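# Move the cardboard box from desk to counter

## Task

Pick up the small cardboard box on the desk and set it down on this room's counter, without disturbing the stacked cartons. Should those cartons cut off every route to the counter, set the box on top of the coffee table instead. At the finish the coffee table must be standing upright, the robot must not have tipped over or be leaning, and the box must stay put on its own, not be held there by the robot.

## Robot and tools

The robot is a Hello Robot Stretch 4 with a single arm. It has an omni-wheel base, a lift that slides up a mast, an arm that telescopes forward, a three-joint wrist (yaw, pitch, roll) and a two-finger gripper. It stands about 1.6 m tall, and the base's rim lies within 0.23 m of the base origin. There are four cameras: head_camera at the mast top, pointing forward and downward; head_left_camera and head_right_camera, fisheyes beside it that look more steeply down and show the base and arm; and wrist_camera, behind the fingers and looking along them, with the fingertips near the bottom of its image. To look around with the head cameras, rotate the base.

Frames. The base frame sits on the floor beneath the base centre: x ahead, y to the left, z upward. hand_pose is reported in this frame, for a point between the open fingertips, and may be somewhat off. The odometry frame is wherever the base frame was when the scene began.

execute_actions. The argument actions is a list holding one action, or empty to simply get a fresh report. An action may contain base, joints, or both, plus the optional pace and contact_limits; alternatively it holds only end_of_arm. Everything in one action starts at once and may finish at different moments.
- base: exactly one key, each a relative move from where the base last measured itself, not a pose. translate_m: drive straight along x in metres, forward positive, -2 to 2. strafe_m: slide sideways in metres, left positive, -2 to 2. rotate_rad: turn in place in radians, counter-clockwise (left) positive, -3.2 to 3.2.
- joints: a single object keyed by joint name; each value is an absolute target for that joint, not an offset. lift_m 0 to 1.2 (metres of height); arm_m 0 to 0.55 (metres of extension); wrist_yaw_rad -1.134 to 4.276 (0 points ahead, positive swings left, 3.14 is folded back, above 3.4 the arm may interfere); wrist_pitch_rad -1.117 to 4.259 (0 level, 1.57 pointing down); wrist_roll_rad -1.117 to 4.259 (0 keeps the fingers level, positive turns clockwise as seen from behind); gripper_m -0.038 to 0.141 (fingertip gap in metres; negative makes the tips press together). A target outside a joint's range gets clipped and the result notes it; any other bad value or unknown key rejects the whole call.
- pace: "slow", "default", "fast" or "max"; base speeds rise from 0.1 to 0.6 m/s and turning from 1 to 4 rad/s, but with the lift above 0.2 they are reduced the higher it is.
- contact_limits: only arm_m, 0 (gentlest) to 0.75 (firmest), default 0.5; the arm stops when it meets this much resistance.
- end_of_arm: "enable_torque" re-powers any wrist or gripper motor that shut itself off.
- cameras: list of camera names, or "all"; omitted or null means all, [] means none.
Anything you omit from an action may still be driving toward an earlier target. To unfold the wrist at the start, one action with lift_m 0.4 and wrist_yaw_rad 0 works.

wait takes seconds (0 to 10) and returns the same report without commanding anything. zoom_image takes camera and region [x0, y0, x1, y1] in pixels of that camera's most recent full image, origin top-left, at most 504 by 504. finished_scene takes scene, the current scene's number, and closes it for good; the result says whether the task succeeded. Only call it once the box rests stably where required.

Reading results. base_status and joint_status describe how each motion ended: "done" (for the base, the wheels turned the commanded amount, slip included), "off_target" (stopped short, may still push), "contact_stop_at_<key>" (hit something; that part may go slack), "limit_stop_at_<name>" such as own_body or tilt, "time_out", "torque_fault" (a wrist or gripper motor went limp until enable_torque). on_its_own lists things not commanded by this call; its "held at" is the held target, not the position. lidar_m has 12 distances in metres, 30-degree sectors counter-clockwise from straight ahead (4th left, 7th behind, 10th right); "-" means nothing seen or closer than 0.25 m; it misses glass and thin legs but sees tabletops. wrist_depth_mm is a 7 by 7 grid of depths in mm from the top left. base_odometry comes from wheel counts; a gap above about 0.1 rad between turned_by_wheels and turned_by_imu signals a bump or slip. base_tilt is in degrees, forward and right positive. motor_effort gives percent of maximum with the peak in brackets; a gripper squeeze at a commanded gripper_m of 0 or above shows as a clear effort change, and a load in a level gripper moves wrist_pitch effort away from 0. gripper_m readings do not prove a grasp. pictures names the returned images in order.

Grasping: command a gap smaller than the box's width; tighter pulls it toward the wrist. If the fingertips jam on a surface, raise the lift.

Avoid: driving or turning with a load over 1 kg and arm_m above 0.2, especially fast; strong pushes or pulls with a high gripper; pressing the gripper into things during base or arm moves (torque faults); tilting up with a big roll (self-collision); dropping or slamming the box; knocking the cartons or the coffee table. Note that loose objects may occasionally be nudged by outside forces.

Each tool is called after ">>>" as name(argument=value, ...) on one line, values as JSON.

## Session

>>> execute_actions(actions=[])

Scene clock: 0.00 s.
base_odometry: x=+0.000 y=+0.000 heading=+0.000 (m, m, rad; odometry frame)
turned_by_wheels: +0.000 (rad since the last result)
turned_by_imu: +0.000 (rad since the last result)
base_tilt: forward=+0.6 right=-1.0 (deg)
lidar_m: 1.14 1.08 1.19 1.35 2.86 1.22 0.91 0.87 1.17 0.87 0.80 0.87
base_status: not commanded
joint_positions: lift_m=+0.293 arm_m=-0.001 wrist_yaw_rad=+3.227 wrist_pitch_rad=+0.001 wrist_roll_rad=-0.014 gripper_m=+0.057
joint_status: not commanded
motor_effort: lift_m=+21 arm_m=-1 wrist_yaw_rad=-1 wrist_pitch_rad=-6 wrist_roll_rad=-2 gripper_m=-4 wheel_0=+0 wheel_1=+0 wheel_2=+1 (%)
hand_pose: x=-0.1249 y=+0.0624 z=+0.4709 quat_wxyz=(-0.043, +0.000, -0.007, +0.999) (m; base frame)
wrist_depth_mm: - - 139 1430 1255 1366 1499 / - - 137 1205 1205 1397 1464 / - - 131 250 1255 1756 1499 / - 110 138 1098 1255 1808 1537 / 185 231 1281 1255 1255 1366 1537 / 189 1281 206 1098 196 1308 1430 / 190 931 1008 112 1098 1060 1118
pictures: head_camera, head_left_camera, head_right_camera, wrist_camera
Images, in order (width x height): head_camera 420x560, head_left_camera 420x672, head_right_camera 420x672, wrist_camera 616x392.

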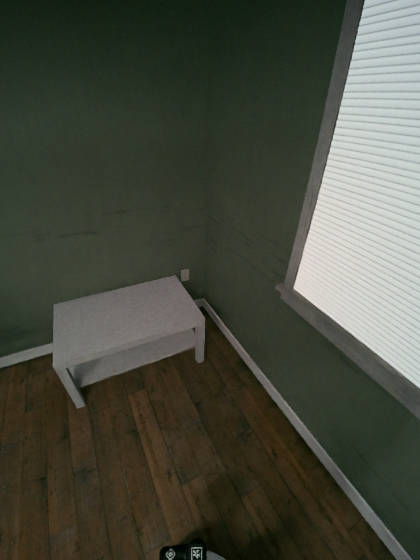

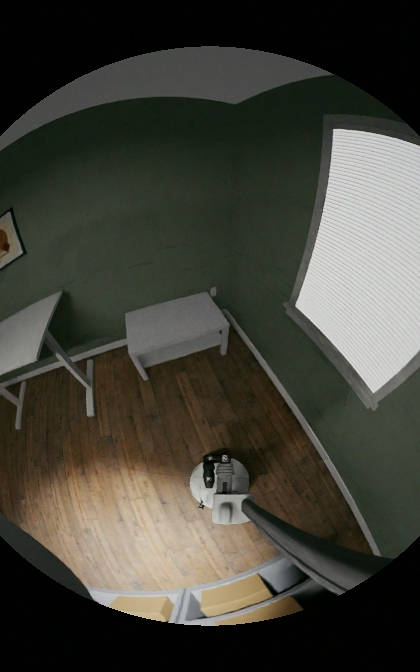

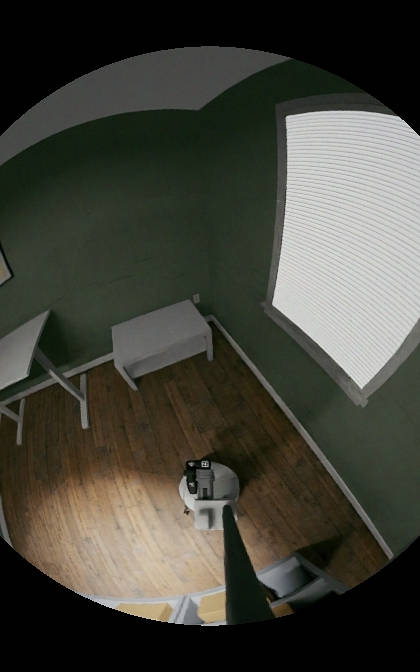

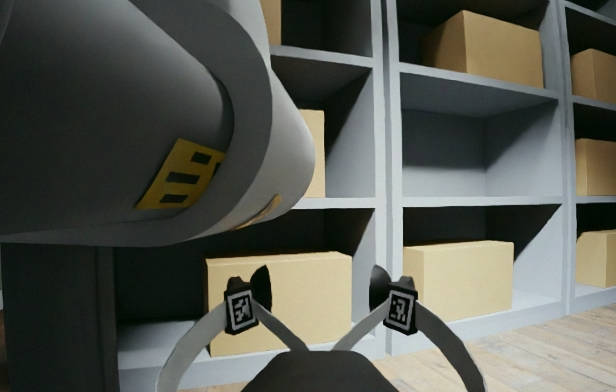

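>>> execute_actions(actions=[{"base":{"rotate_rad":1.6},"joints":{"lift_m":0.95,"wrist_yaw_rad":0,"wrist_pitch_rad":0.3,"gripper_m":0.14},"pace":"fast"}])

Scene clock: 2.93 s.
base_odometry: x=+0.000 y=+0.000 heading=+1.599 (m, m, rad; odometry frame)
turned_by_wheels: +1.599 (rad since the last result)
turned_by_imu: +1.613 (rad since the last result)
base_tilt: forward=+0.5 right=-1.0 (deg)
lidar_m: 1.34 2.67 1.22 0.88 0.88 1.18 0.87 0.80 0.89 1.13 1.08 1.18
base_status: done
joint_positions: lift_m=+0.950 arm_m=-0.001 wrist_yaw_rad=+0.000 wrist_pitch_rad=+0.302 wrist_roll_rad=-0.014 gripper_m=+0.140
joint_status: all done
motor_effort: lift_m=+24(28) arm_m=-1(1) wrist_yaw_rad=-1(7) wrist_pitch_rad=-7(5) wrist_roll_rad=-1(1) gripper_m=-1(3) wheel_0=-4(18) wheel_1=-3(12) wheel_2=-4(12) (%)
hand_pose: x=+0.4454 y=-0.0874 z=+1.0421 quat_wxyz=(+0.989, -0.007, +0.151, +0.001) (m; base frame)
wrist_depth_mm: - - - - - 1618 1336 / - - - - - 1661 1366 / - - - - 1708 1397 1336 / - - - - - 1708 1430 / - - - - - 1808 1499 / 1921 1808 1756 1921 1863 217 1499 / 1576 1537 1537 112 1499 1430 1430
pictures: head_camera, head_left_camera, head_right_camera, wrist_camera
Images, in order (width x height): head_camera 420x560, head_left_camera 420x672, head_right_camera 420x672, wrist_camera 616x392.

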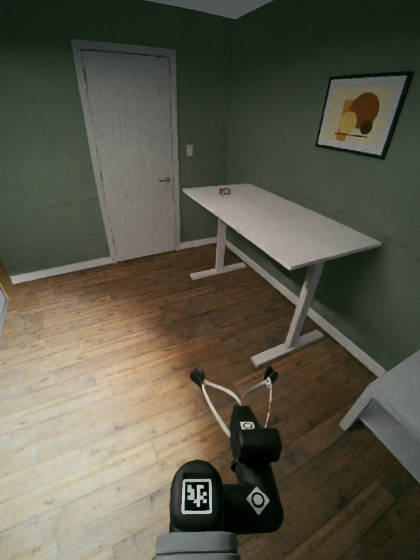

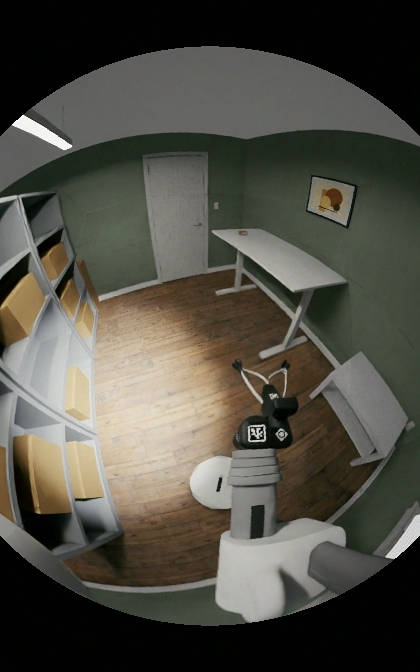

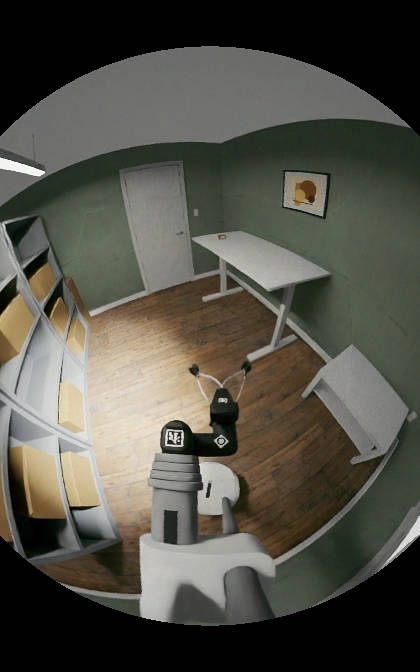

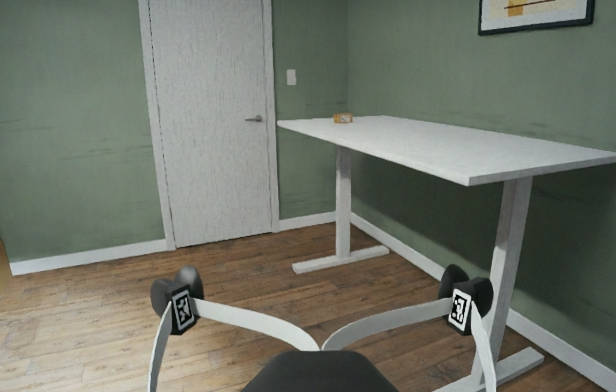

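>>> execute_actions(actions=[{"base":{"rotate_rad":0.3},"pace":"max"}], cameras=[])

>>> execute_actions(actions=[{"base":{"translate_m":1.85},"pace":"max"}], cameras=[])

>>> execute_actions(actions=[{"base":{"rotate_rad":-1.0},"pace":"max"}], cameras=["head_camera","wrist_camera","head_left_camera"])

Scene clock: 4.43 s.
base_odometry: x=+0.000 y=+0.000 heading=+1.898 (m, m, rad; odometry frame)
turned_by_wheels: +0.299 (rad since the last result)
turned_by_imu: +0.301 (rad since the last result)
base_tilt: forward=+0.5 right=-0.8 (deg)
lidar_m: 2.29 1.51 0.98 0.87 0.90 0.94 0.81 0.82 1.03 1.09 1.13 1.14
base_status: done
joint_positions: lift_m=+0.950 arm_m=-0.001 wrist_yaw_rad=+0.000 wrist_pitch_rad=+0.302 wrist_roll_rad=-0.014 gripper_m=+0.140
joint_status: not commanded
motor_effort: lift_m=+24(24) arm_m=-1(1) wrist_yaw_rad=-1(2) wrist_pitch_rad=-5(7) wrist_roll_rad=-2(2) gripper_m=+1(2) wheel_0=-6(9) wheel_1=-4(9) wheel_2=-5(16) (%)
hand_pose: x=+0.4454 y=-0.0874 z=+1.0421 quat_wxyz=(+0.989, -0.007, +0.151, +0.001) (m; base frame)
wrist_depth_mm: 1808 - - - - - 1808 / 1756 - - - - - 1863 / - - - - - 1708 1397 / 1661 - - - - - 1863 / 1756 - - - - - 1863 / 1708 1808 1756 1921 1863 216 1756 / 1499 1537 1576 112 1537 1499 1499
pictures: none
No camera images: the call's "cameras" was empty. Leave "cameras" out to get every camera's image.

Scene clock: 10.87 s.
base_odometry: x=-0.595 y=+1.751 heading=+1.898 (m, m, rad; odometry frame)
turned_by_wheels: +0.000 (rad since the last result)
turned_by_imu: -0.006 (rad since the last result)
base_tilt: forward=+0.5 right=-1.0 (deg)
lidar_m: 1.00 1.05 1.27 1.13 1.17 1.48 2.66 1.03 0.67 0.59 0.59 0.76
base_status: done
joint_positions: lift_m=+0.950 arm_m=-0.001 wrist_yaw_rad=+0.000 wrist_pitch_rad=+0.302 wrist_roll_rad=-0.014 gripper_m=+0.140
joint_status: not commanded
motor_effort: lift_m=+23(24) arm_m=-1(1) wrist_yaw_rad=-1(0) wrist_pitch_rad=-6(4) wrist_roll_rad=-2(2) gripper_m=+1(1) wheel_0=+3(13) wheel_1=+3(8) wheel_2=-3(13) (%)
hand_pose: x=+0.4454 y=-0.0874 z=+1.0421 quat_wxyz=(+0.989, -0.007, +0.151, +0.001) (m; base frame)
wrist_depth_mm: 707 723 723 741 768 788 831 / 732 750 759 778 798 820 854 / 768 788 788 820 842 866 904 / 798 820 831 842 866 891 946 / 842 866 866 891 917 946 991 / 878 891 878 931 946 216 1078 / 917 946 960 112 1008 1060 1138
pictures: none
No camera images: the call's "cameras" was empty. Leave "cameras" out to get every camera's image.

Scene clock: 12.67 s.
base_odometry: x=-0.595 y=+1.752 heading=+0.899 (m, m, rad; odometry frame)
turned_by_wheels: -0.999 (rad since the last result)
turned_by_imu: -1.009 (rad since the last result)
base_tilt: forward=+0.5 right=-0.9 (deg)
lidar_m: 0.63 1.07 1.00 1.06 1.24 1.14 1.20 1.51 2.63 0.93 0.64 0.59
base_status: done
joint_positions: lift_m=+0.950 arm_m=-0.001 wrist_yaw_rad=+0.000 wrist_pitch_rad=+0.302 wrist_roll_rad=-0.014 gripper_m=+0.140
joint_status: not commanded
motor_effort: lift_m=+22(23) arm_m=-1(1) wrist_yaw_rad=+0(2) wrist_pitch_rad=-7(7) wrist_roll_rad=-2(2) gripper_m=+3(2) wheel_0=+5(8) wheel_1=+4(9) wheel_2=+5(9) (%)
hand_pose: x=+0.4454 y=-0.0875 z=+1.0422 quat_wxyz=(+0.989, -0.007, +0.151, +0.001) (m; base frame)
wrist_depth_mm: 904 1098 1308 1182 1060 960 878 / 904 1138 1336 1255 1098 991 904 / 904 1160 1397 1281 1118 1025 946 / 917 1182 1366 723 661 699 691 / 931 1160 564 488 480 469 462 / 960 1138 1499 1430 404 217 343 / 976 1182 1537 112 1336 1182 1078
pictures: head_camera, head_left_camera, wrist_camera
Images, in order (width x height): head_camera 420x560, head_left_camera 420x672, wrist_camera 616x392.

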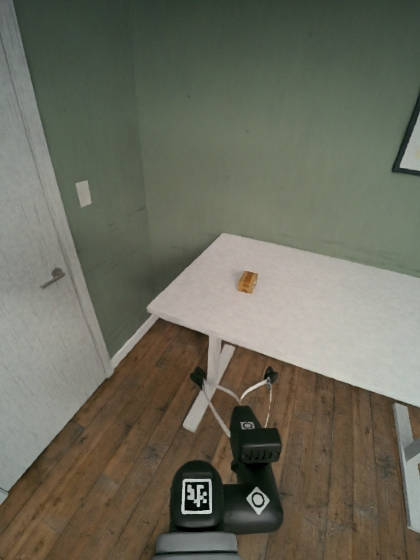

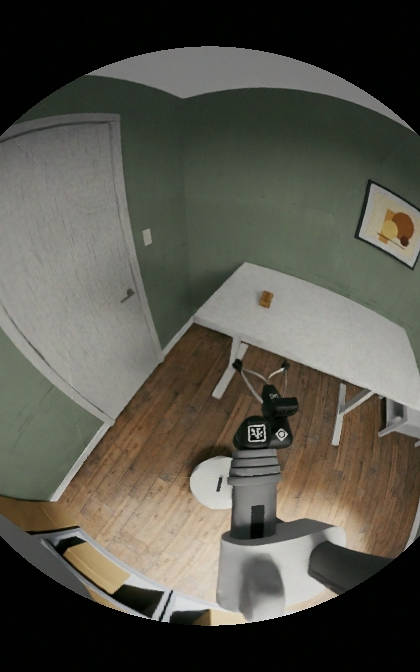

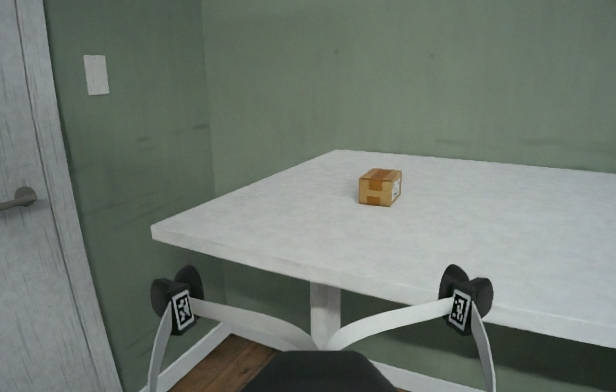

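>>> execute_actions(actions=[{"base":{"rotate_rad":-0.115},"joints":{"lift_m":0.89,"arm_m":0.36},"pace":"fast"}], cameras=["wrist_camera"])

Scene clock: 14.70 s.
base_odometry: x=-0.595 y=+1.752 heading=+0.785 (m, m, rad; odometry frame)
turned_by_wheels: -0.114 (rad since the last result)
turned_by_imu: -0.116 (rad since the last result)
base_tilt: forward=+0.7 right=-1.0 (deg)
lidar_m: 0.63 0.76 1.01 1.01 1.26 1.15 1.18 1.40 2.60 1.10 0.66 0.60
base_status: done
joint_positions: lift_m=+0.890 arm_m=+0.359 wrist_yaw_rad=+0.000 wrist_pitch_rad=+0.302 wrist_roll_rad=-0.014 gripper_m=+0.140
joint_status: all done
motor_effort: lift_m=+17(21) arm_m=+6(7) wrist_yaw_rad=-1(0) wrist_pitch_rad=-4(6) wrist_roll_rad=-2(2) gripper_m=+2(1) wheel_0=+6(10) wheel_1=+4(11) wheel_2=+5(13) (%)
hand_pose: x=+0.8053 y=-0.0874 z=+0.9826 quat_wxyz=(+0.989, -0.007, +0.150, +0.001) (m; base frame)
wrist_depth_mm: 891 960 866 798 741 683 647 / 904 1008 917 831 778 707 668 / 917 1042 946 854 788 732 699 / 917 1060 525 473 508 500 496 / 349 349 351 314 342 338 330 / 257 246 236 260 257 216 247 / 211 204 211 112 207 201 -
pictures: wrist_camera
Images, in order (width x height): wrist_camera 616x392.

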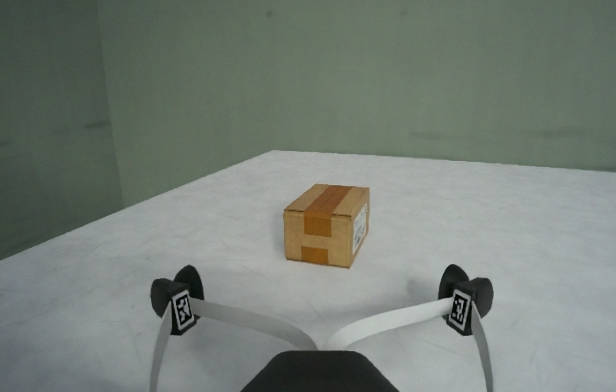

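>>> execute_actions(actions=[{"joints":{"arm_m":0.475,"lift_m":0.886},"pace":"fast"}], cameras=[])

>>> execute_actions(actions=[{"joints":{"gripper_m":0.015}}], cameras=["wrist_camera"])

>>> execute_actions(actions=[{"joints":{"lift_m":0.93},"pace":"fast"}], cameras=[])

>>> execute_actions(actions=[{"base":{"rotate_rad":-2.15},"joints":{"arm_m":0},"pace":"fast"}])

Scene clock: 19.57 s.
base_odometry: x=-0.595 y=+1.752 heading=+0.785 (m, m, rad; odometry frame)
turned_by_wheels: +0.000 (rad since the last result)
turned_by_imu: -0.001 (rad since the last result)
base_tilt: forward=+0.7 right=-1.0 (deg)
lidar_m: 0.60 0.75 1.01 1.02 1.27 1.14 1.18 1.39 2.64 1.11 0.66 0.58
base_status: not commanded
joint_positions: lift_m=+0.886 arm_m=+0.474 wrist_yaw_rad=+0.000 wrist_pitch_rad=+0.302 wrist_roll_rad=-0.014 gripper_m=+0.140
joint_status: all done
motor_effort: lift_m=+17(19) arm_m=+6(7) wrist_yaw_rad=-1(2) wrist_pitch_rad=-7(5) wrist_roll_rad=-3(1) gripper_m=-2(2) wheel_0=+6(6) wheel_1=+4(4) wheel_2=+4(5) (%)
hand_pose: x=+0.9203 y=-0.0874 z=+0.9786 quat_wxyz=(+0.989, -0.007, +0.151, +0.001) (m; base frame)
wrist_depth_mm: 854 831 759 699 647 591 559 / 866 866 788 732 668 621 580 / 878 931 831 741 699 640 603 / 891 976 508 504 492 488 480 / 340 340 340 225 294 327 320 / 250 239 229 200 205 217 240 / 205 198 205 112 198 195 -
pictures: none
No camera images: the call's "cameras" was empty. Leave "cameras" out to get every camera's image.

Scene clock: 21.80 s.
base_odometry: x=-0.595 y=+1.752 heading=+0.785 (m, m, rad; odometry frame)
turned_by_wheels: +0.000 (rad since the last result)
turned_by_imu: -0.001 (rad since the last result)
base_tilt: forward=+0.6 right=-0.9 (deg)
lidar_m: 0.61 0.76 1.01 1.01 1.26 1.17 1.17 1.38 2.62 1.07 0.67 0.59
base_status: not commanded
joint_positions: lift_m=+0.886 arm_m=+0.474 wrist_yaw_rad=+0.000 wrist_pitch_rad=+0.303 wrist_roll_rad=-0.014 gripper_m=+0.015
joint_status: all done
motor_effort: lift_m=+17(17) arm_m=+6(6) wrist_yaw_rad=-1(2) wrist_pitch_rad=-7(10) wrist_roll_rad=-1(2) gripper_m=-23(21) wheel_0=+6(6) wheel_1=+4(4) wheel_2=+5(5) (%)
hand_pose: x=+0.9203 y=-0.0874 z=+0.9784 quat_wxyz=(+0.989, -0.007, +0.151, +0.001) (m; base frame)
wrist_depth_mm: 854 842 759 699 640 597 559 / 854 878 798 732 668 621 574 / 878 917 831 741 699 647 597 / 891 976 508 500 496 480 477 / 338 340 340 216 310 325 320 / 249 252 189 185 186 243 239 / 204 190 200 112 196 187 -
pictures: wrist_camera
Images, in order (width x height): wrist_camera 616x392.

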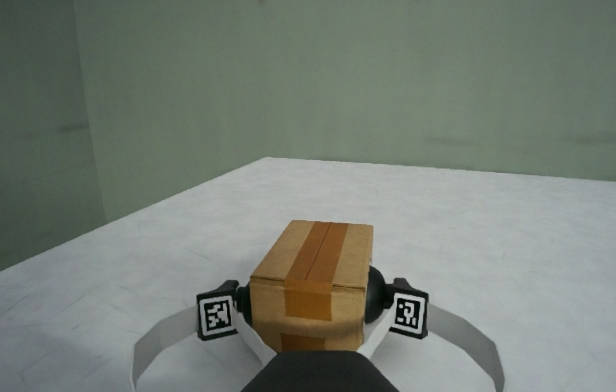

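Scene clock: 22.67 s.
base_odometry: x=-0.595 y=+1.752 heading=+0.785 (m, m, rad; odometry frame)
turned_by_wheels: +0.000 (rad since the last result)
turned_by_imu: +0.000 (rad since the last result)
base_tilt: forward=+0.6 right=-0.9 (deg)
lidar_m: 0.61 0.77 1.01 1.02 1.28 1.14 1.18 1.38 2.63 1.09 0.66 0.58
base_status: not commanded
joint_positions: lift_m=+0.930 arm_m=+0.474 wrist_yaw_rad=+0.000 wrist_pitch_rad=+0.303 wrist_roll_rad=-0.014 gripper_m=+0.015
joint_status: all done
motor_effort: lift_m=+24(28) arm_m=+6(6) wrist_yaw_rad=-1(2) wrist_pitch_rad=-9(9) wrist_roll_rad=-1(1) gripper_m=-20(21) wheel_0=+6(6) wheel_1=+4(4) wheel_2=+5(5) (%)
hand_pose: x=+0.9202 y=-0.0874 z=+1.0218 quat_wxyz=(+0.988, -0.007, +0.151, +0.001) (m; base frame)
wrist_depth_mm: 866 831 759 699 640 597 559 / 866 878 788 723 668 621 580 / 878 931 831 759 699 647 603 / 891 976 854 640 634 627 615 / 904 469 436 216 399 418 410 / 320 324 189 185 186 314 307 / 263 246 257 112 253 241 -
pictures: none
No camera images: the call's "cameras" was empty. Leave "cameras" out to get every camera's image.

Scene clock: 25.13 s.
base_odometry: x=-0.595 y=+1.752 heading=-1.363 (m, m, rad; odometry frame)
turned_by_wheels: -2.149 (rad since the last result)
turned_by_imu: -2.170 (rad since the last result)
base_tilt: forward=+0.8 right=-0.7 (deg)
lidar_m: 2.65 1.19 0.71 0.60 0.59 0.75 1.01 0.98 1.22 1.14 1.13 1.37
base_status: done
joint_positions: lift_m=+0.930 arm_m=+0.001 wrist_yaw_rad=+0.000 wrist_pitch_rad=+0.303 wrist_roll_rad=-0.014 gripper_m=+0.015
joint_status: all done
motor_effort: lift_m=+22(24) arm_m=-6(7) wrist_yaw_rad=+0(4) wrist_pitch_rad=-8(9) wrist_roll_rad=-2(1) gripper_m=-19(22) wheel_0=+5(12) wheel_1=+6(11) wheel_2=+5(10) (%)
hand_pose: x=+0.4472 y=-0.0875 z=+1.0219 quat_wxyz=(+0.988, -0.007, +0.151, +0.001) (m; base frame)
wrist_depth_mm: - - - - - 1708 1281 / - - - - - 1464 1229 / - - - - - 1756 1118 / - - - - - 1499 1138 / - - - 216 - 1618 1182 / 1808 1863 189 185 186 1464 1229 / 1499 1430 1464 112 1464 1366 1205
pictures: head_camera, head_left_camera, head_right_camera, wrist_camera
Images, in order (width x height): head_camera 420x560, head_left_camera 420x672, head_right_camera 420x672, wrist_camera 616x392.

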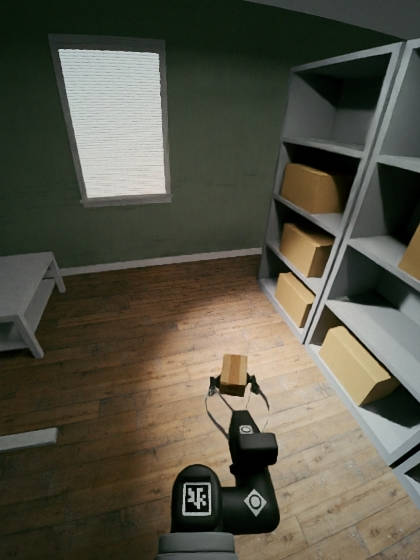

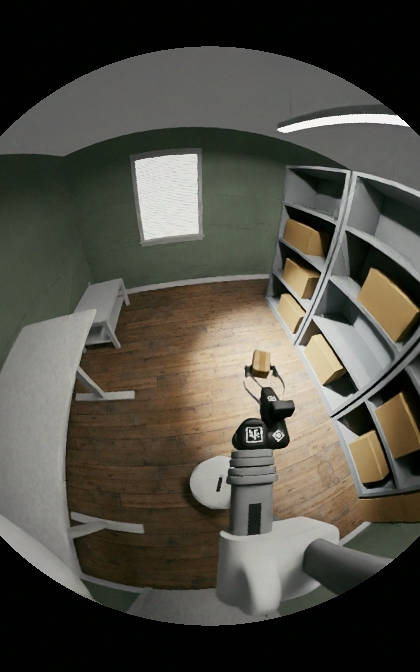

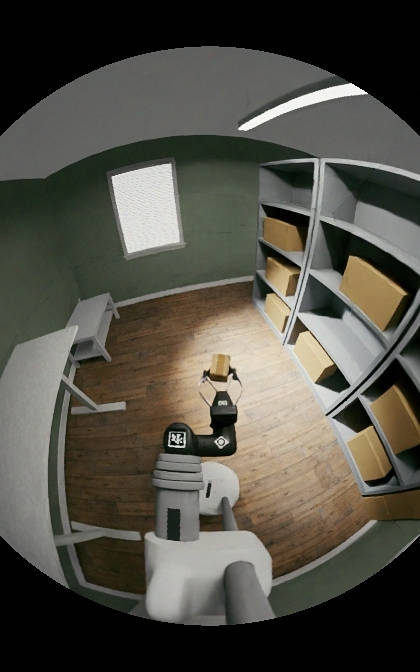

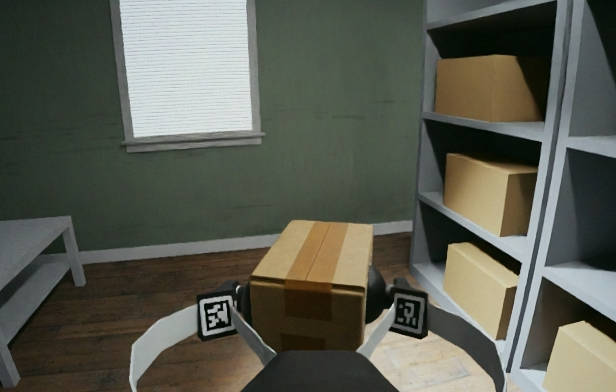

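>>> execute_actions(actions=[{"base":{"translate_m":1.6},"pace":"max"}], cameras=[])

>>> execute_actions(actions=[{"base":{"rotate_rad":-1.27},"pace":"fast"}], cameras=[])

>>> execute_actions(actions=[{"base":{"strafe_m":0.8},"pace":"fast"}])

Scene clock: 31.27 s.
base_odometry: x=-0.265 y=+0.186 heading=-1.363 (m, m, rad; odometry frame)
turned_by_wheels: +0.000 (rad since the last result)
turned_by_imu: -0.005 (rad since the last result)
base_tilt: forward=+0.7 right=-1.1 (deg)
lidar_m: 1.08 1.07 1.30 1.22 1.16 1.19 2.57 1.53 0.84 0.75 0.75 0.90
base_status: done
joint_positions: lift_m=+0.930 arm_m=+0.001 wrist_yaw_rad=+0.000 wrist_pitch_rad=+0.303 wrist_roll_rad=-0.014 gripper_m=+0.015
joint_status: not commanded
motor_effort: lift_m=+22(22) arm_m=-6(6) wrist_yaw_rad=-1(0) wrist_pitch_rad=-10(9) wrist_roll_rad=-1(0) gripper_m=-23(19) wheel_0=+3(12) wheel_1=+2(9) wheel_2=-1(15) (%)
hand_pose: x=+0.4472 y=-0.0874 z=+1.0219 quat_wxyz=(+0.988, -0.007, +0.151, +0.001) (m; base frame)
wrist_depth_mm: 759 788 831 866 917 976 1025 / 778 809 866 904 946 1008 1060 / 809 842 904 946 991 1060 1118 / 842 878 931 991 1042 1118 1182 / 878 917 976 216 1098 1182 1255 / 917 976 189 186 186 1229 1336 / 960 1008 1078 112 1229 1308 1430
pictures: none
No camera images: the call's "cameras" was empty. Leave "cameras" out to get every camera's image.

Scene clock: 33.23 s.
base_odometry: x=-0.265 y=+0.186 heading=-2.632 (m, m, rad; odometry frame)
turned_by_wheels: -1.269 (rad since the last result)
turned_by_imu: -1.281 (rad since the last result)
base_tilt: forward=+0.6 right=-0.8 (deg)
lidar_m: 0.74 0.81 1.16 1.11 1.18 1.28 1.26 1.12 1.49 2.49 1.05 0.77
base_status: done
joint_positions: lift_m=+0.930 arm_m=+0.001 wrist_yaw_rad=+0.000 wrist_pitch_rad=+0.303 wrist_roll_rad=-0.014 gripper_m=+0.015
joint_status: not commanded
motor_effort: lift_m=+22(22) arm_m=-5(5) wrist_yaw_rad=-1(3) wrist_pitch_rad=-10(10) wrist_roll_rad=-2(2) gripper_m=-19(18) wheel_0=+4(8) wheel_1=+5(10) wheel_2=+6(15) (%)
hand_pose: x=+0.4472 y=-0.0875 z=+1.0219 quat_wxyz=(+0.988, -0.007, +0.151, +0.001) (m; base frame)
wrist_depth_mm: 539 525 512 512 878 661 459 / 564 544 539 535 904 668 477 / 615 574 559 559 946 668 500 / 615 597 580 569 564 554 517 / 683 946 778 216 1025 668 554 / 715 878 189 185 186 603 585 / 750 768 683 112 759 615 768
pictures: none
No camera images: the call's "cameras" was empty. Leave "cameras" out to get every camera's image.

Scene clock: 36.67 s.
base_odometry: x=+0.125 y=-0.512 heading=-2.632 (m, m, rad; odometry frame)
turned_by_wheels: +0.000 (rad since the last result)
turned_by_imu: -0.002 (rad since the last result)
base_tilt: forward=+0.7 right=-0.9 (deg)
lidar_m: 1.15 0.46 0.33 0.28 0.33 0.48 1.18 1.24 1.59 2.61 1.11 0.85
base_status: done
joint_positions: lift_m=+0.930 arm_m=+0.001 wrist_yaw_rad=+0.000 wrist_pitch_rad=+0.303 wrist_roll_rad=-0.014 gripper_m=+0.015
joint_status: not commanded
motor_effort: lift_m=+22(23) arm_m=-5(5) wrist_yaw_rad=-1(0) wrist_pitch_rad=-7(8) wrist_roll_rad=-1(1) gripper_m=-23(22) wheel_0=+0(13) wheel_1=+0(14) wheel_2=+0(6) (%)
hand_pose: x=+0.4472 y=-0.0874 z=+1.0219 quat_wxyz=(+0.988, -0.007, +0.151, +0.001) (m; base frame)
wrist_depth_mm: 521 707 1255 - - 591 517 / 521 715 1255 - - 591 539 / 521 723 1255 - - 603 559 / 521 732 1281 - - 591 580 / 521 732 1281 216 854 866 778 / 521 691 188 186 186 891 707 / 530 640 1138 112 798 741 699
pictures: head_camera, head_left_camera, head_right_camera, wrist_camera
Images, in order (width x height): head_camera 420x560, head_left_camera 420x672, head_right_camera 420x672, wrist_camera 616x392.

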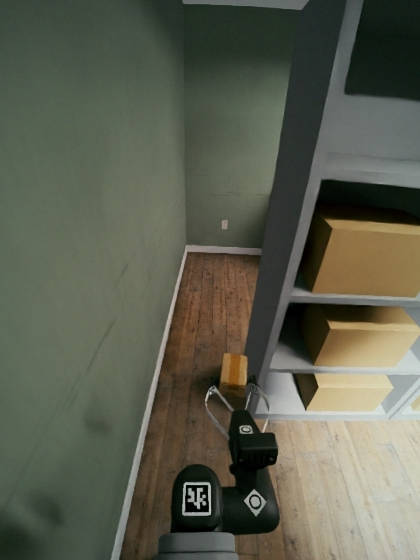

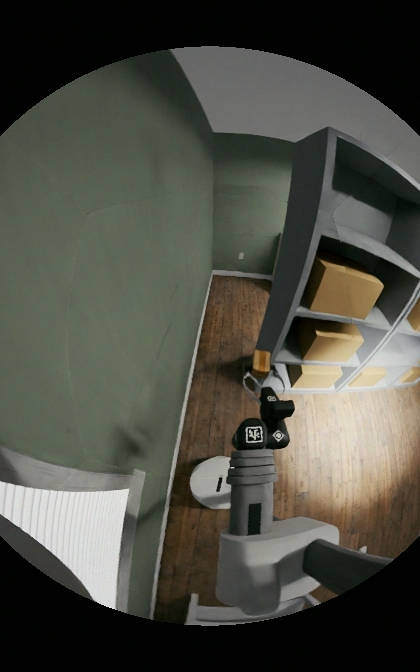

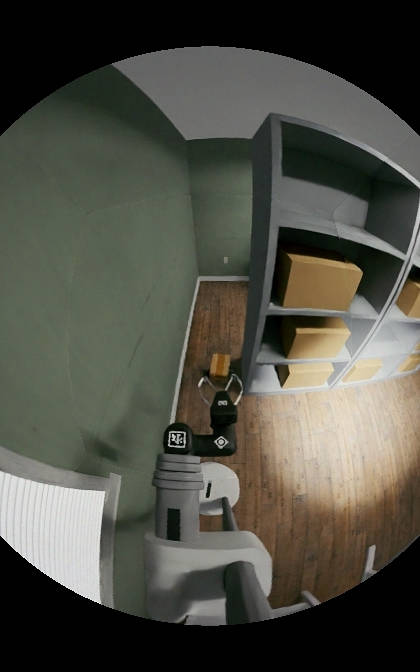

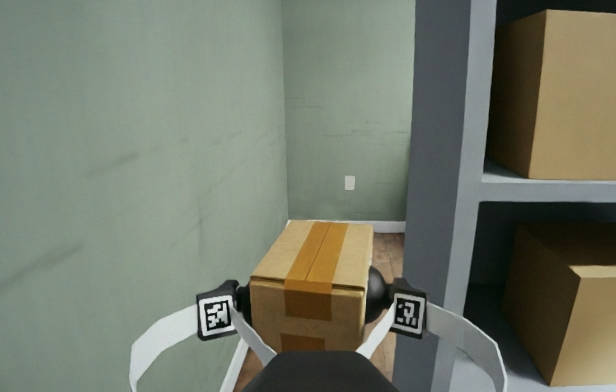

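Heading slightly toward the wall (~0.03); go partway.

>>> execute_actions(actions=[{"base":{"rotate_rad":-0.02},"pace":"fast"}], cameras=[])

>>> execute_actions(actions=[{"base":{"translate_m":1.72},"pace":"fast"}], cameras=["head_camera"])

>>> execute_actions(actions=[{"base":{"rotate_rad":-0.65},"joints":{"arm_m":0.15},"pace":"fast"}], cameras=["head_camera","wrist_camera"])

Scene clock: 37.57 s.
base_odometry: x=+0.125 y=-0.512 heading=-2.651 (m, m, rad; odometry frame)
turned_by_wheels: -0.019 (rad since the last result)
turned_by_imu: -0.020 (rad since the last result)
base_tilt: forward=+0.5 right=-0.8 (deg)
lidar_m: 1.19 0.46 0.34 0.30 0.31 0.45 1.18 1.25 1.61 2.76 1.11 0.85
base_status: done
joint_positions: lift_m=+0.930 arm_m=+0.001 wrist_yaw_rad=+0.000 wrist_pitch_rad=+0.303 wrist_roll_rad=-0.014 gripper_m=+0.015
joint_status: not commanded
motor_effort: lift_m=+22(22) arm_m=-6(5) wrist_yaw_rad=+0(2) wrist_pitch_rad=-9(10) wrist_roll_rad=-3(2) gripper_m=-19(21) wheel_0=+4(6) wheel_1=+4(5) wheel_2=+2(10) (%)
hand_pose: x=+0.4472 y=-0.0875 z=+1.0219 quat_wxyz=(+0.988, -0.007, +0.151, +0.001) (m; base frame)
wrist_depth_mm: 539 750 1308 - - 569 521 / 535 759 1336 - - 574 539 / 539 768 1366 - - 585 564 / 539 768 1366 - - 591 585 / 539 768 1366 216 759 878 759 / 535 715 189 185 186 878 683 / 544 654 1205 112 723 750 691
pictures: none
No camera images: the call's "cameras" was empty. Leave "cameras" out to get every camera's image.

Scene clock: 43.57 s.
base_odometry: x=-1.391 y=-1.323 heading=-2.651 (m, m, rad; odometry frame)
turned_by_wheels: +0.000 (rad since the last result)
turned_by_imu: -0.006 (rad since the last result)
base_tilt: forward=+0.6 right=-0.9 (deg)
lidar_m: 0.96 0.37 0.27 0.26 0.27 0.41 1.46 0.51 0.56 1.87 1.01 1.13
base_status: done
joint_positions: lift_m=+0.930 arm_m=+0.001 wrist_yaw_rad=+0.000 wrist_pitch_rad=+0.303 wrist_roll_rad=-0.014 gripper_m=+0.015
joint_status: not commanded
motor_effort: lift_m=+22(22) arm_m=-5(5) wrist_yaw_rad=-2(0) wrist_pitch_rad=-8(8) wrist_roll_rad=-2(1) gripper_m=-19(20) wheel_0=+3(5) wheel_1=+3(9) wheel_2=-3(18) (%)
hand_pose: x=+0.4472 y=-0.0874 z=+1.0219 quat_wxyz=(+0.988, -0.007, +0.151, +0.001) (m; base frame)
wrist_depth_mm: 459 634 946 931 931 904 891 / 455 640 976 976 960 946 917 / 459 647 1025 1025 991 991 960 / 459 654 1060 1060 1042 1042 1025 / 459 647 1118 216 1078 1078 1042 / 455 603 189 186 186 1138 1060 / 462 559 1025 112 1229 1182 1025
pictures: head_camera
Images, in order (width x height): head_camera 420x560.

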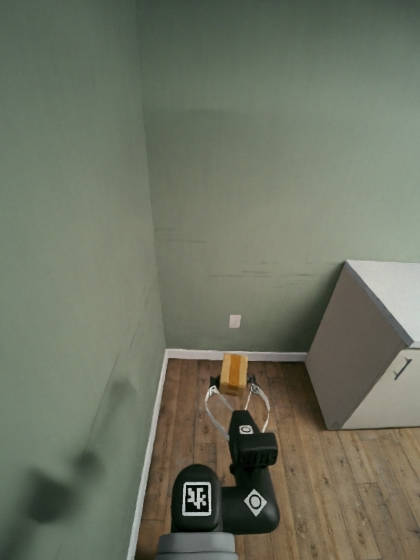

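Scene clock: 45.03 s.
base_odometry: x=-1.391 y=-1.323 heading=+2.983 (m, m, rad; odometry frame)
turned_by_wheels: -0.649 (rad since the last result)
turned_by_imu: -0.656 (rad since the last result)
base_tilt: forward=+0.6 right=-0.8 (deg)
lidar_m: 1.01 1.25 0.45 0.29 0.26 0.26 0.37 0.86 0.51 0.53 1.21 1.02
base_status: done
joint_positions: lift_m=+0.930 arm_m=+0.149 wrist_yaw_rad=+0.000 wrist_pitch_rad=+0.303 wrist_roll_rad=-0.014 gripper_m=+0.015
joint_status: all done
motor_effort: lift_m=+22(22) arm_m=+6(6) wrist_yaw_rad=-1(3) wrist_pitch_rad=-9(9) wrist_roll_rad=+0(2) gripper_m=-21(20) wheel_0=+5(9) wheel_1=+3(9) wheel_2=+5(11) (%)
hand_pose: x=+0.5953 y=-0.0874 z=+1.0219 quat_wxyz=(+0.989, -0.007, +0.151, +0.001) (m; base frame)
wrist_depth_mm: 768 831 946 1078 1281 1537 1863 / 778 866 976 1118 1336 1576 - / 798 904 1025 1160 1281 1464 1499 / 842 931 1060 960 768 831 976 / 854 960 1078 216 683 831 1118 / 891 976 189 185 186 917 1255 / 917 976 1160 112 759 904 1397
pictures: head_camera, wrist_camera
Images, in order (width x height): head_camera 420x560, wrist_camera 616x392.

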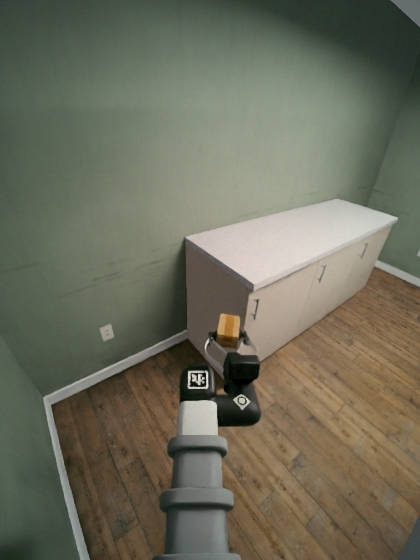

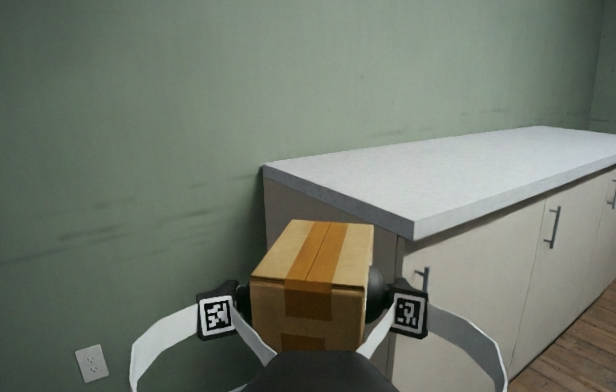

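>>> execute_actions(actions=[{"base":{"rotate_rad":-0.14},"joints":{"arm_m":0.3},"pace":"fast"}], cameras=[])

>>> execute_actions(actions=[{"base":{"translate_m":0.36},"joints":{"arm_m":0.54,"lift_m":0.89},"pace":"fast"}], cameras=["head_camera","wrist_camera"])

Scene clock: 47.47 s.
base_odometry: x=-1.391 y=-1.323 heading=+2.844 (m, m, rad; odometry frame)
turned_by_wheels: -0.139 (rad since the last result)
turned_by_imu: -0.141 (rad since the last result)
base_tilt: forward=+0.4 right=-0.9 (deg)
lidar_m: 1.01 1.25 0.53 0.32 0.26 0.27 0.32 0.62 0.61 0.50 0.88 1.26
base_status: done
joint_positions: lift_m=+0.930 arm_m=+0.299 wrist_yaw_rad=+0.000 wrist_pitch_rad=+0.303 wrist_roll_rad=-0.014 gripper_m=+0.015
joint_status: all done
motor_effort: lift_m=+22(22) arm_m=+6(7) wrist_yaw_rad=-2(1) wrist_pitch_rad=-8(10) wrist_roll_rad=-3(3) gripper_m=-21(22) wheel_0=+5(10) wheel_1=+4(8) wheel_2=+5(6) (%)
hand_pose: x=+0.7453 y=-0.0873 z=+1.0219 quat_wxyz=(+0.988, -0.007, +0.151, +0.001) (m; base frame)
wrist_depth_mm: 715 809 946 1118 1397 1863 - / 732 831 976 1160 1464 - - / 759 854 1008 1182 1397 1430 1464 / 778 891 878 778 759 904 1336 / 788 904 831 216 640 946 1661 / 820 931 189 185 186 1060 1708 / 854 917 991 112 759 991 1464
pictures: none
No camera images: the call's "cameras" was empty. Leave "cameras" out to get every camera's image.

Scene clock: 49.87 s.
base_odometry: x=-1.735 y=-1.218 heading=+2.845 (m, m, rad; odometry frame)
turned_by_wheels: +0.000 (rad since the last result)
turned_by_imu: -0.001 (rad since the last result)
base_tilt: forward=+0.6 right=-0.9 (deg)
lidar_m: 0.64 0.99 0.98 0.59 0.50 0.52 0.63 1.16 0.65 0.79 1.45 0.75
base_status: done
joint_positions: lift_m=+0.890 arm_m=+0.539 wrist_yaw_rad=+0.000 wrist_pitch_rad=+0.303 wrist_roll_rad=-0.014 gripper_m=+0.015
joint_status: all done
motor_effort: lift_m=+18(22) arm_m=+5(7) wrist_yaw_rad=-1(0) wrist_pitch_rad=-8(10) wrist_roll_rad=-1(1) gripper_m=-23(20) wheel_0=+3(9) wheel_1=+4(10) wheel_2=-2(14) (%)
hand_pose: x=+0.9853 y=-0.0874 z=+0.9822 quat_wxyz=(+0.988, -0.007, +0.151, +0.001) (m; base frame)
wrist_depth_mm: 384 436 508 615 759 1008 1430 / 394 449 530 634 788 1060 1499 / 404 466 549 661 831 1025 1229 / 415 480 559 640 634 621 615 / 413 436 436 216 402 421 410 / 322 324 189 185 186 314 307 / 263 246 257 112 253 241 -
pictures: head_camera, wrist_camera
Images, in order (width x height): head_camera 420x560, wrist_camera 616x392.

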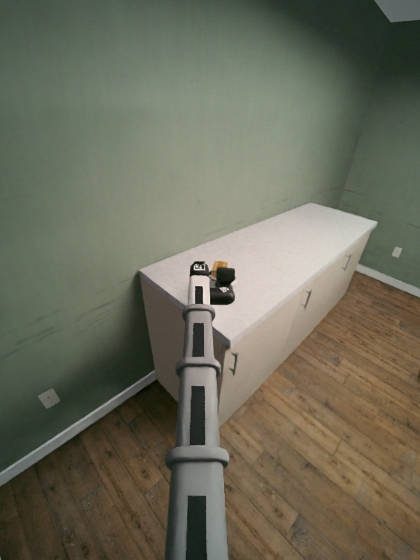

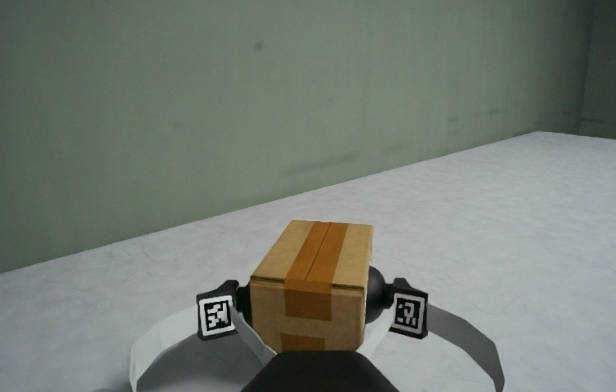

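>>> execute_actions(actions=[{"joints":{"lift_m":0.846}}], cameras=[])

>>> execute_actions(actions=[{"joints":{"gripper_m":0.11}}], cameras=[])

>>> execute_actions(actions=[{"joints":{"arm_m":0.4,"lift_m":0.87},"pace":"fast"}], cameras=["wrist_camera"])

>>> finished_scene(scene=2)

Scene clock: 51.30 s.
base_odometry: x=-1.735 y=-1.218 heading=+2.845 (m, m, rad; odometry frame)
turned_by_wheels: +0.000 (rad since the last result)
turned_by_imu: -0.001 (rad since the last result)
base_tilt: forward=+0.6 right=-1.0 (deg)
lidar_m: 0.64 0.98 0.98 0.57 0.51 0.52 0.61 1.16 0.62 0.76 1.43 0.76
base_status: not commanded
joint_positions: lift_m=+0.846 arm_m=+0.539 wrist_yaw_rad=+0.000 wrist_pitch_rad=+0.303 wrist_roll_rad=-0.014 gripper_m=+0.015
joint_status: all done
motor_effort: lift_m=+17(18) arm_m=+5(5) wrist_yaw_rad=-1(1) wrist_pitch_rad=-10(9) wrist_roll_rad=-1(2) gripper_m=-19(18) wheel_0=+3(3) wheel_1=+4(4) wheel_2=-2(2) (%)
hand_pose: x=+0.9853 y=-0.0874 z=+0.9383 quat_wxyz=(+0.988, -0.007, +0.151, +0.001) (m; base frame)
wrist_depth_mm: 387 436 508 609 759 1008 1430 / 394 449 530 634 788 1060 1537 / 404 466 549 661 798 931 960 / 418 466 508 500 492 480 477 / 338 338 336 216 309 324 319 / 249 250 189 185 186 243 239 / 203 190 199 112 196 187 -
pictures: none
No camera images: the call's "cameras" was empty. Leave "cameras" out to get every camera's image.

Scene clock: 53.07 s.
base_odometry: x=-1.735 y=-1.218 heading=+2.845 (m, m, rad; odometry frame)
turned_by_wheels: +0.000 (rad since the last result)
turned_by_imu: -0.001 (rad since the last result)
base_tilt: forward=+0.6 right=-0.9 (deg)
lidar_m: 0.64 0.98 0.98 0.60 0.51 0.51 0.63 1.15 0.66 0.76 1.48 0.76
base_status: not commanded
joint_positions: lift_m=+0.846 arm_m=+0.539 wrist_yaw_rad=+0.000 wrist_pitch_rad=+0.303 wrist_roll_rad=-0.014 gripper_m=+0.110
joint_status: all done
motor_effort: lift_m=+18(18) arm_m=+6(6) wrist_yaw_rad=-2(2) wrist_pitch_rad=-7(8) wrist_roll_rad=+0(1) gripper_m=+0(19) wheel_0=+3(3) wheel_1=+4(4) wheel_2=-2(2) (%)
hand_pose: x=+0.9853 y=-0.0874 z=+0.9385 quat_wxyz=(+0.989, -0.007, +0.151, +0.001) (m; base frame)
wrist_depth_mm: 389 436 512 615 750 991 1430 / 394 449 525 634 788 1060 1537 / 404 466 544 661 798 960 960 / 415 466 508 500 496 488 484 / 340 342 340 224 293 325 320 / 249 252 202 200 198 231 240 / 204 198 200 112 198 195 -
pictures: none
No camera images: the call's "cameras" was empty. Leave "cameras" out to get every camera's image.

Scene clock: 54.33 s.
base_odometry: x=-1.735 y=-1.218 heading=+2.845 (m, m, rad; odometry frame)
turned_by_wheels: +0.000 (rad since the last result)
turned_by_imu: +0.000 (rad since the last result)
base_tilt: forward=+0.6 right=-1.0 (deg)
lidar_m: 0.65 0.99 0.99 0.59 0.48 0.50 0.63 1.14 0.65 0.78 1.47 0.77
base_status: not commanded
joint_positions: lift_m=+0.870 arm_m=+0.401 wrist_yaw_rad=+0.000 wrist_pitch_rad=+0.302 wrist_roll_rad=-0.014 gripper_m=+0.110
joint_status: all done
motor_effort: lift_m=+24(23) arm_m=-5(6) wrist_yaw_rad=-1(1) wrist_pitch_rad=-7(7) wrist_roll_rad=-3(2) gripper_m=+3(1) wheel_0=+3(3) wheel_1=+4(4) wheel_2=-2(2) (%)
hand_pose: x=+0.8473 y=-0.0875 z=+0.9620 quat_wxyz=(+0.989, -0.007, +0.151, +0.001) (m; base frame)
wrist_depth_mm: 462 521 615 732 904 1205 1708 / 473 535 634 759 931 1281 1863 / 488 554 661 788 931 1098 1098 / 500 544 591 580 569 564 559 / 496 394 394 343 384 379 370 / 525 293 202 293 262 267 277 / 549 251 232 112 229 226 -
pictures: wrist_camera
Images, in order (width x height): wrist_camera 616x392.

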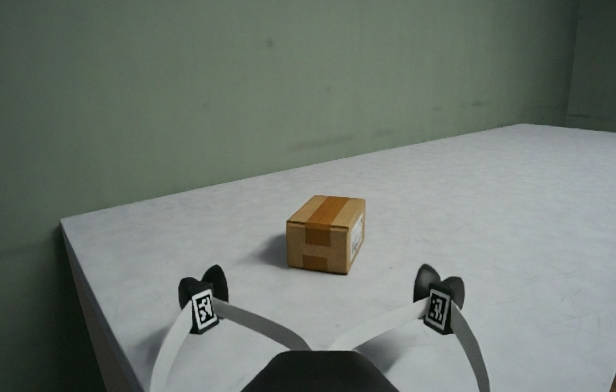

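The scene is finished: the task was done.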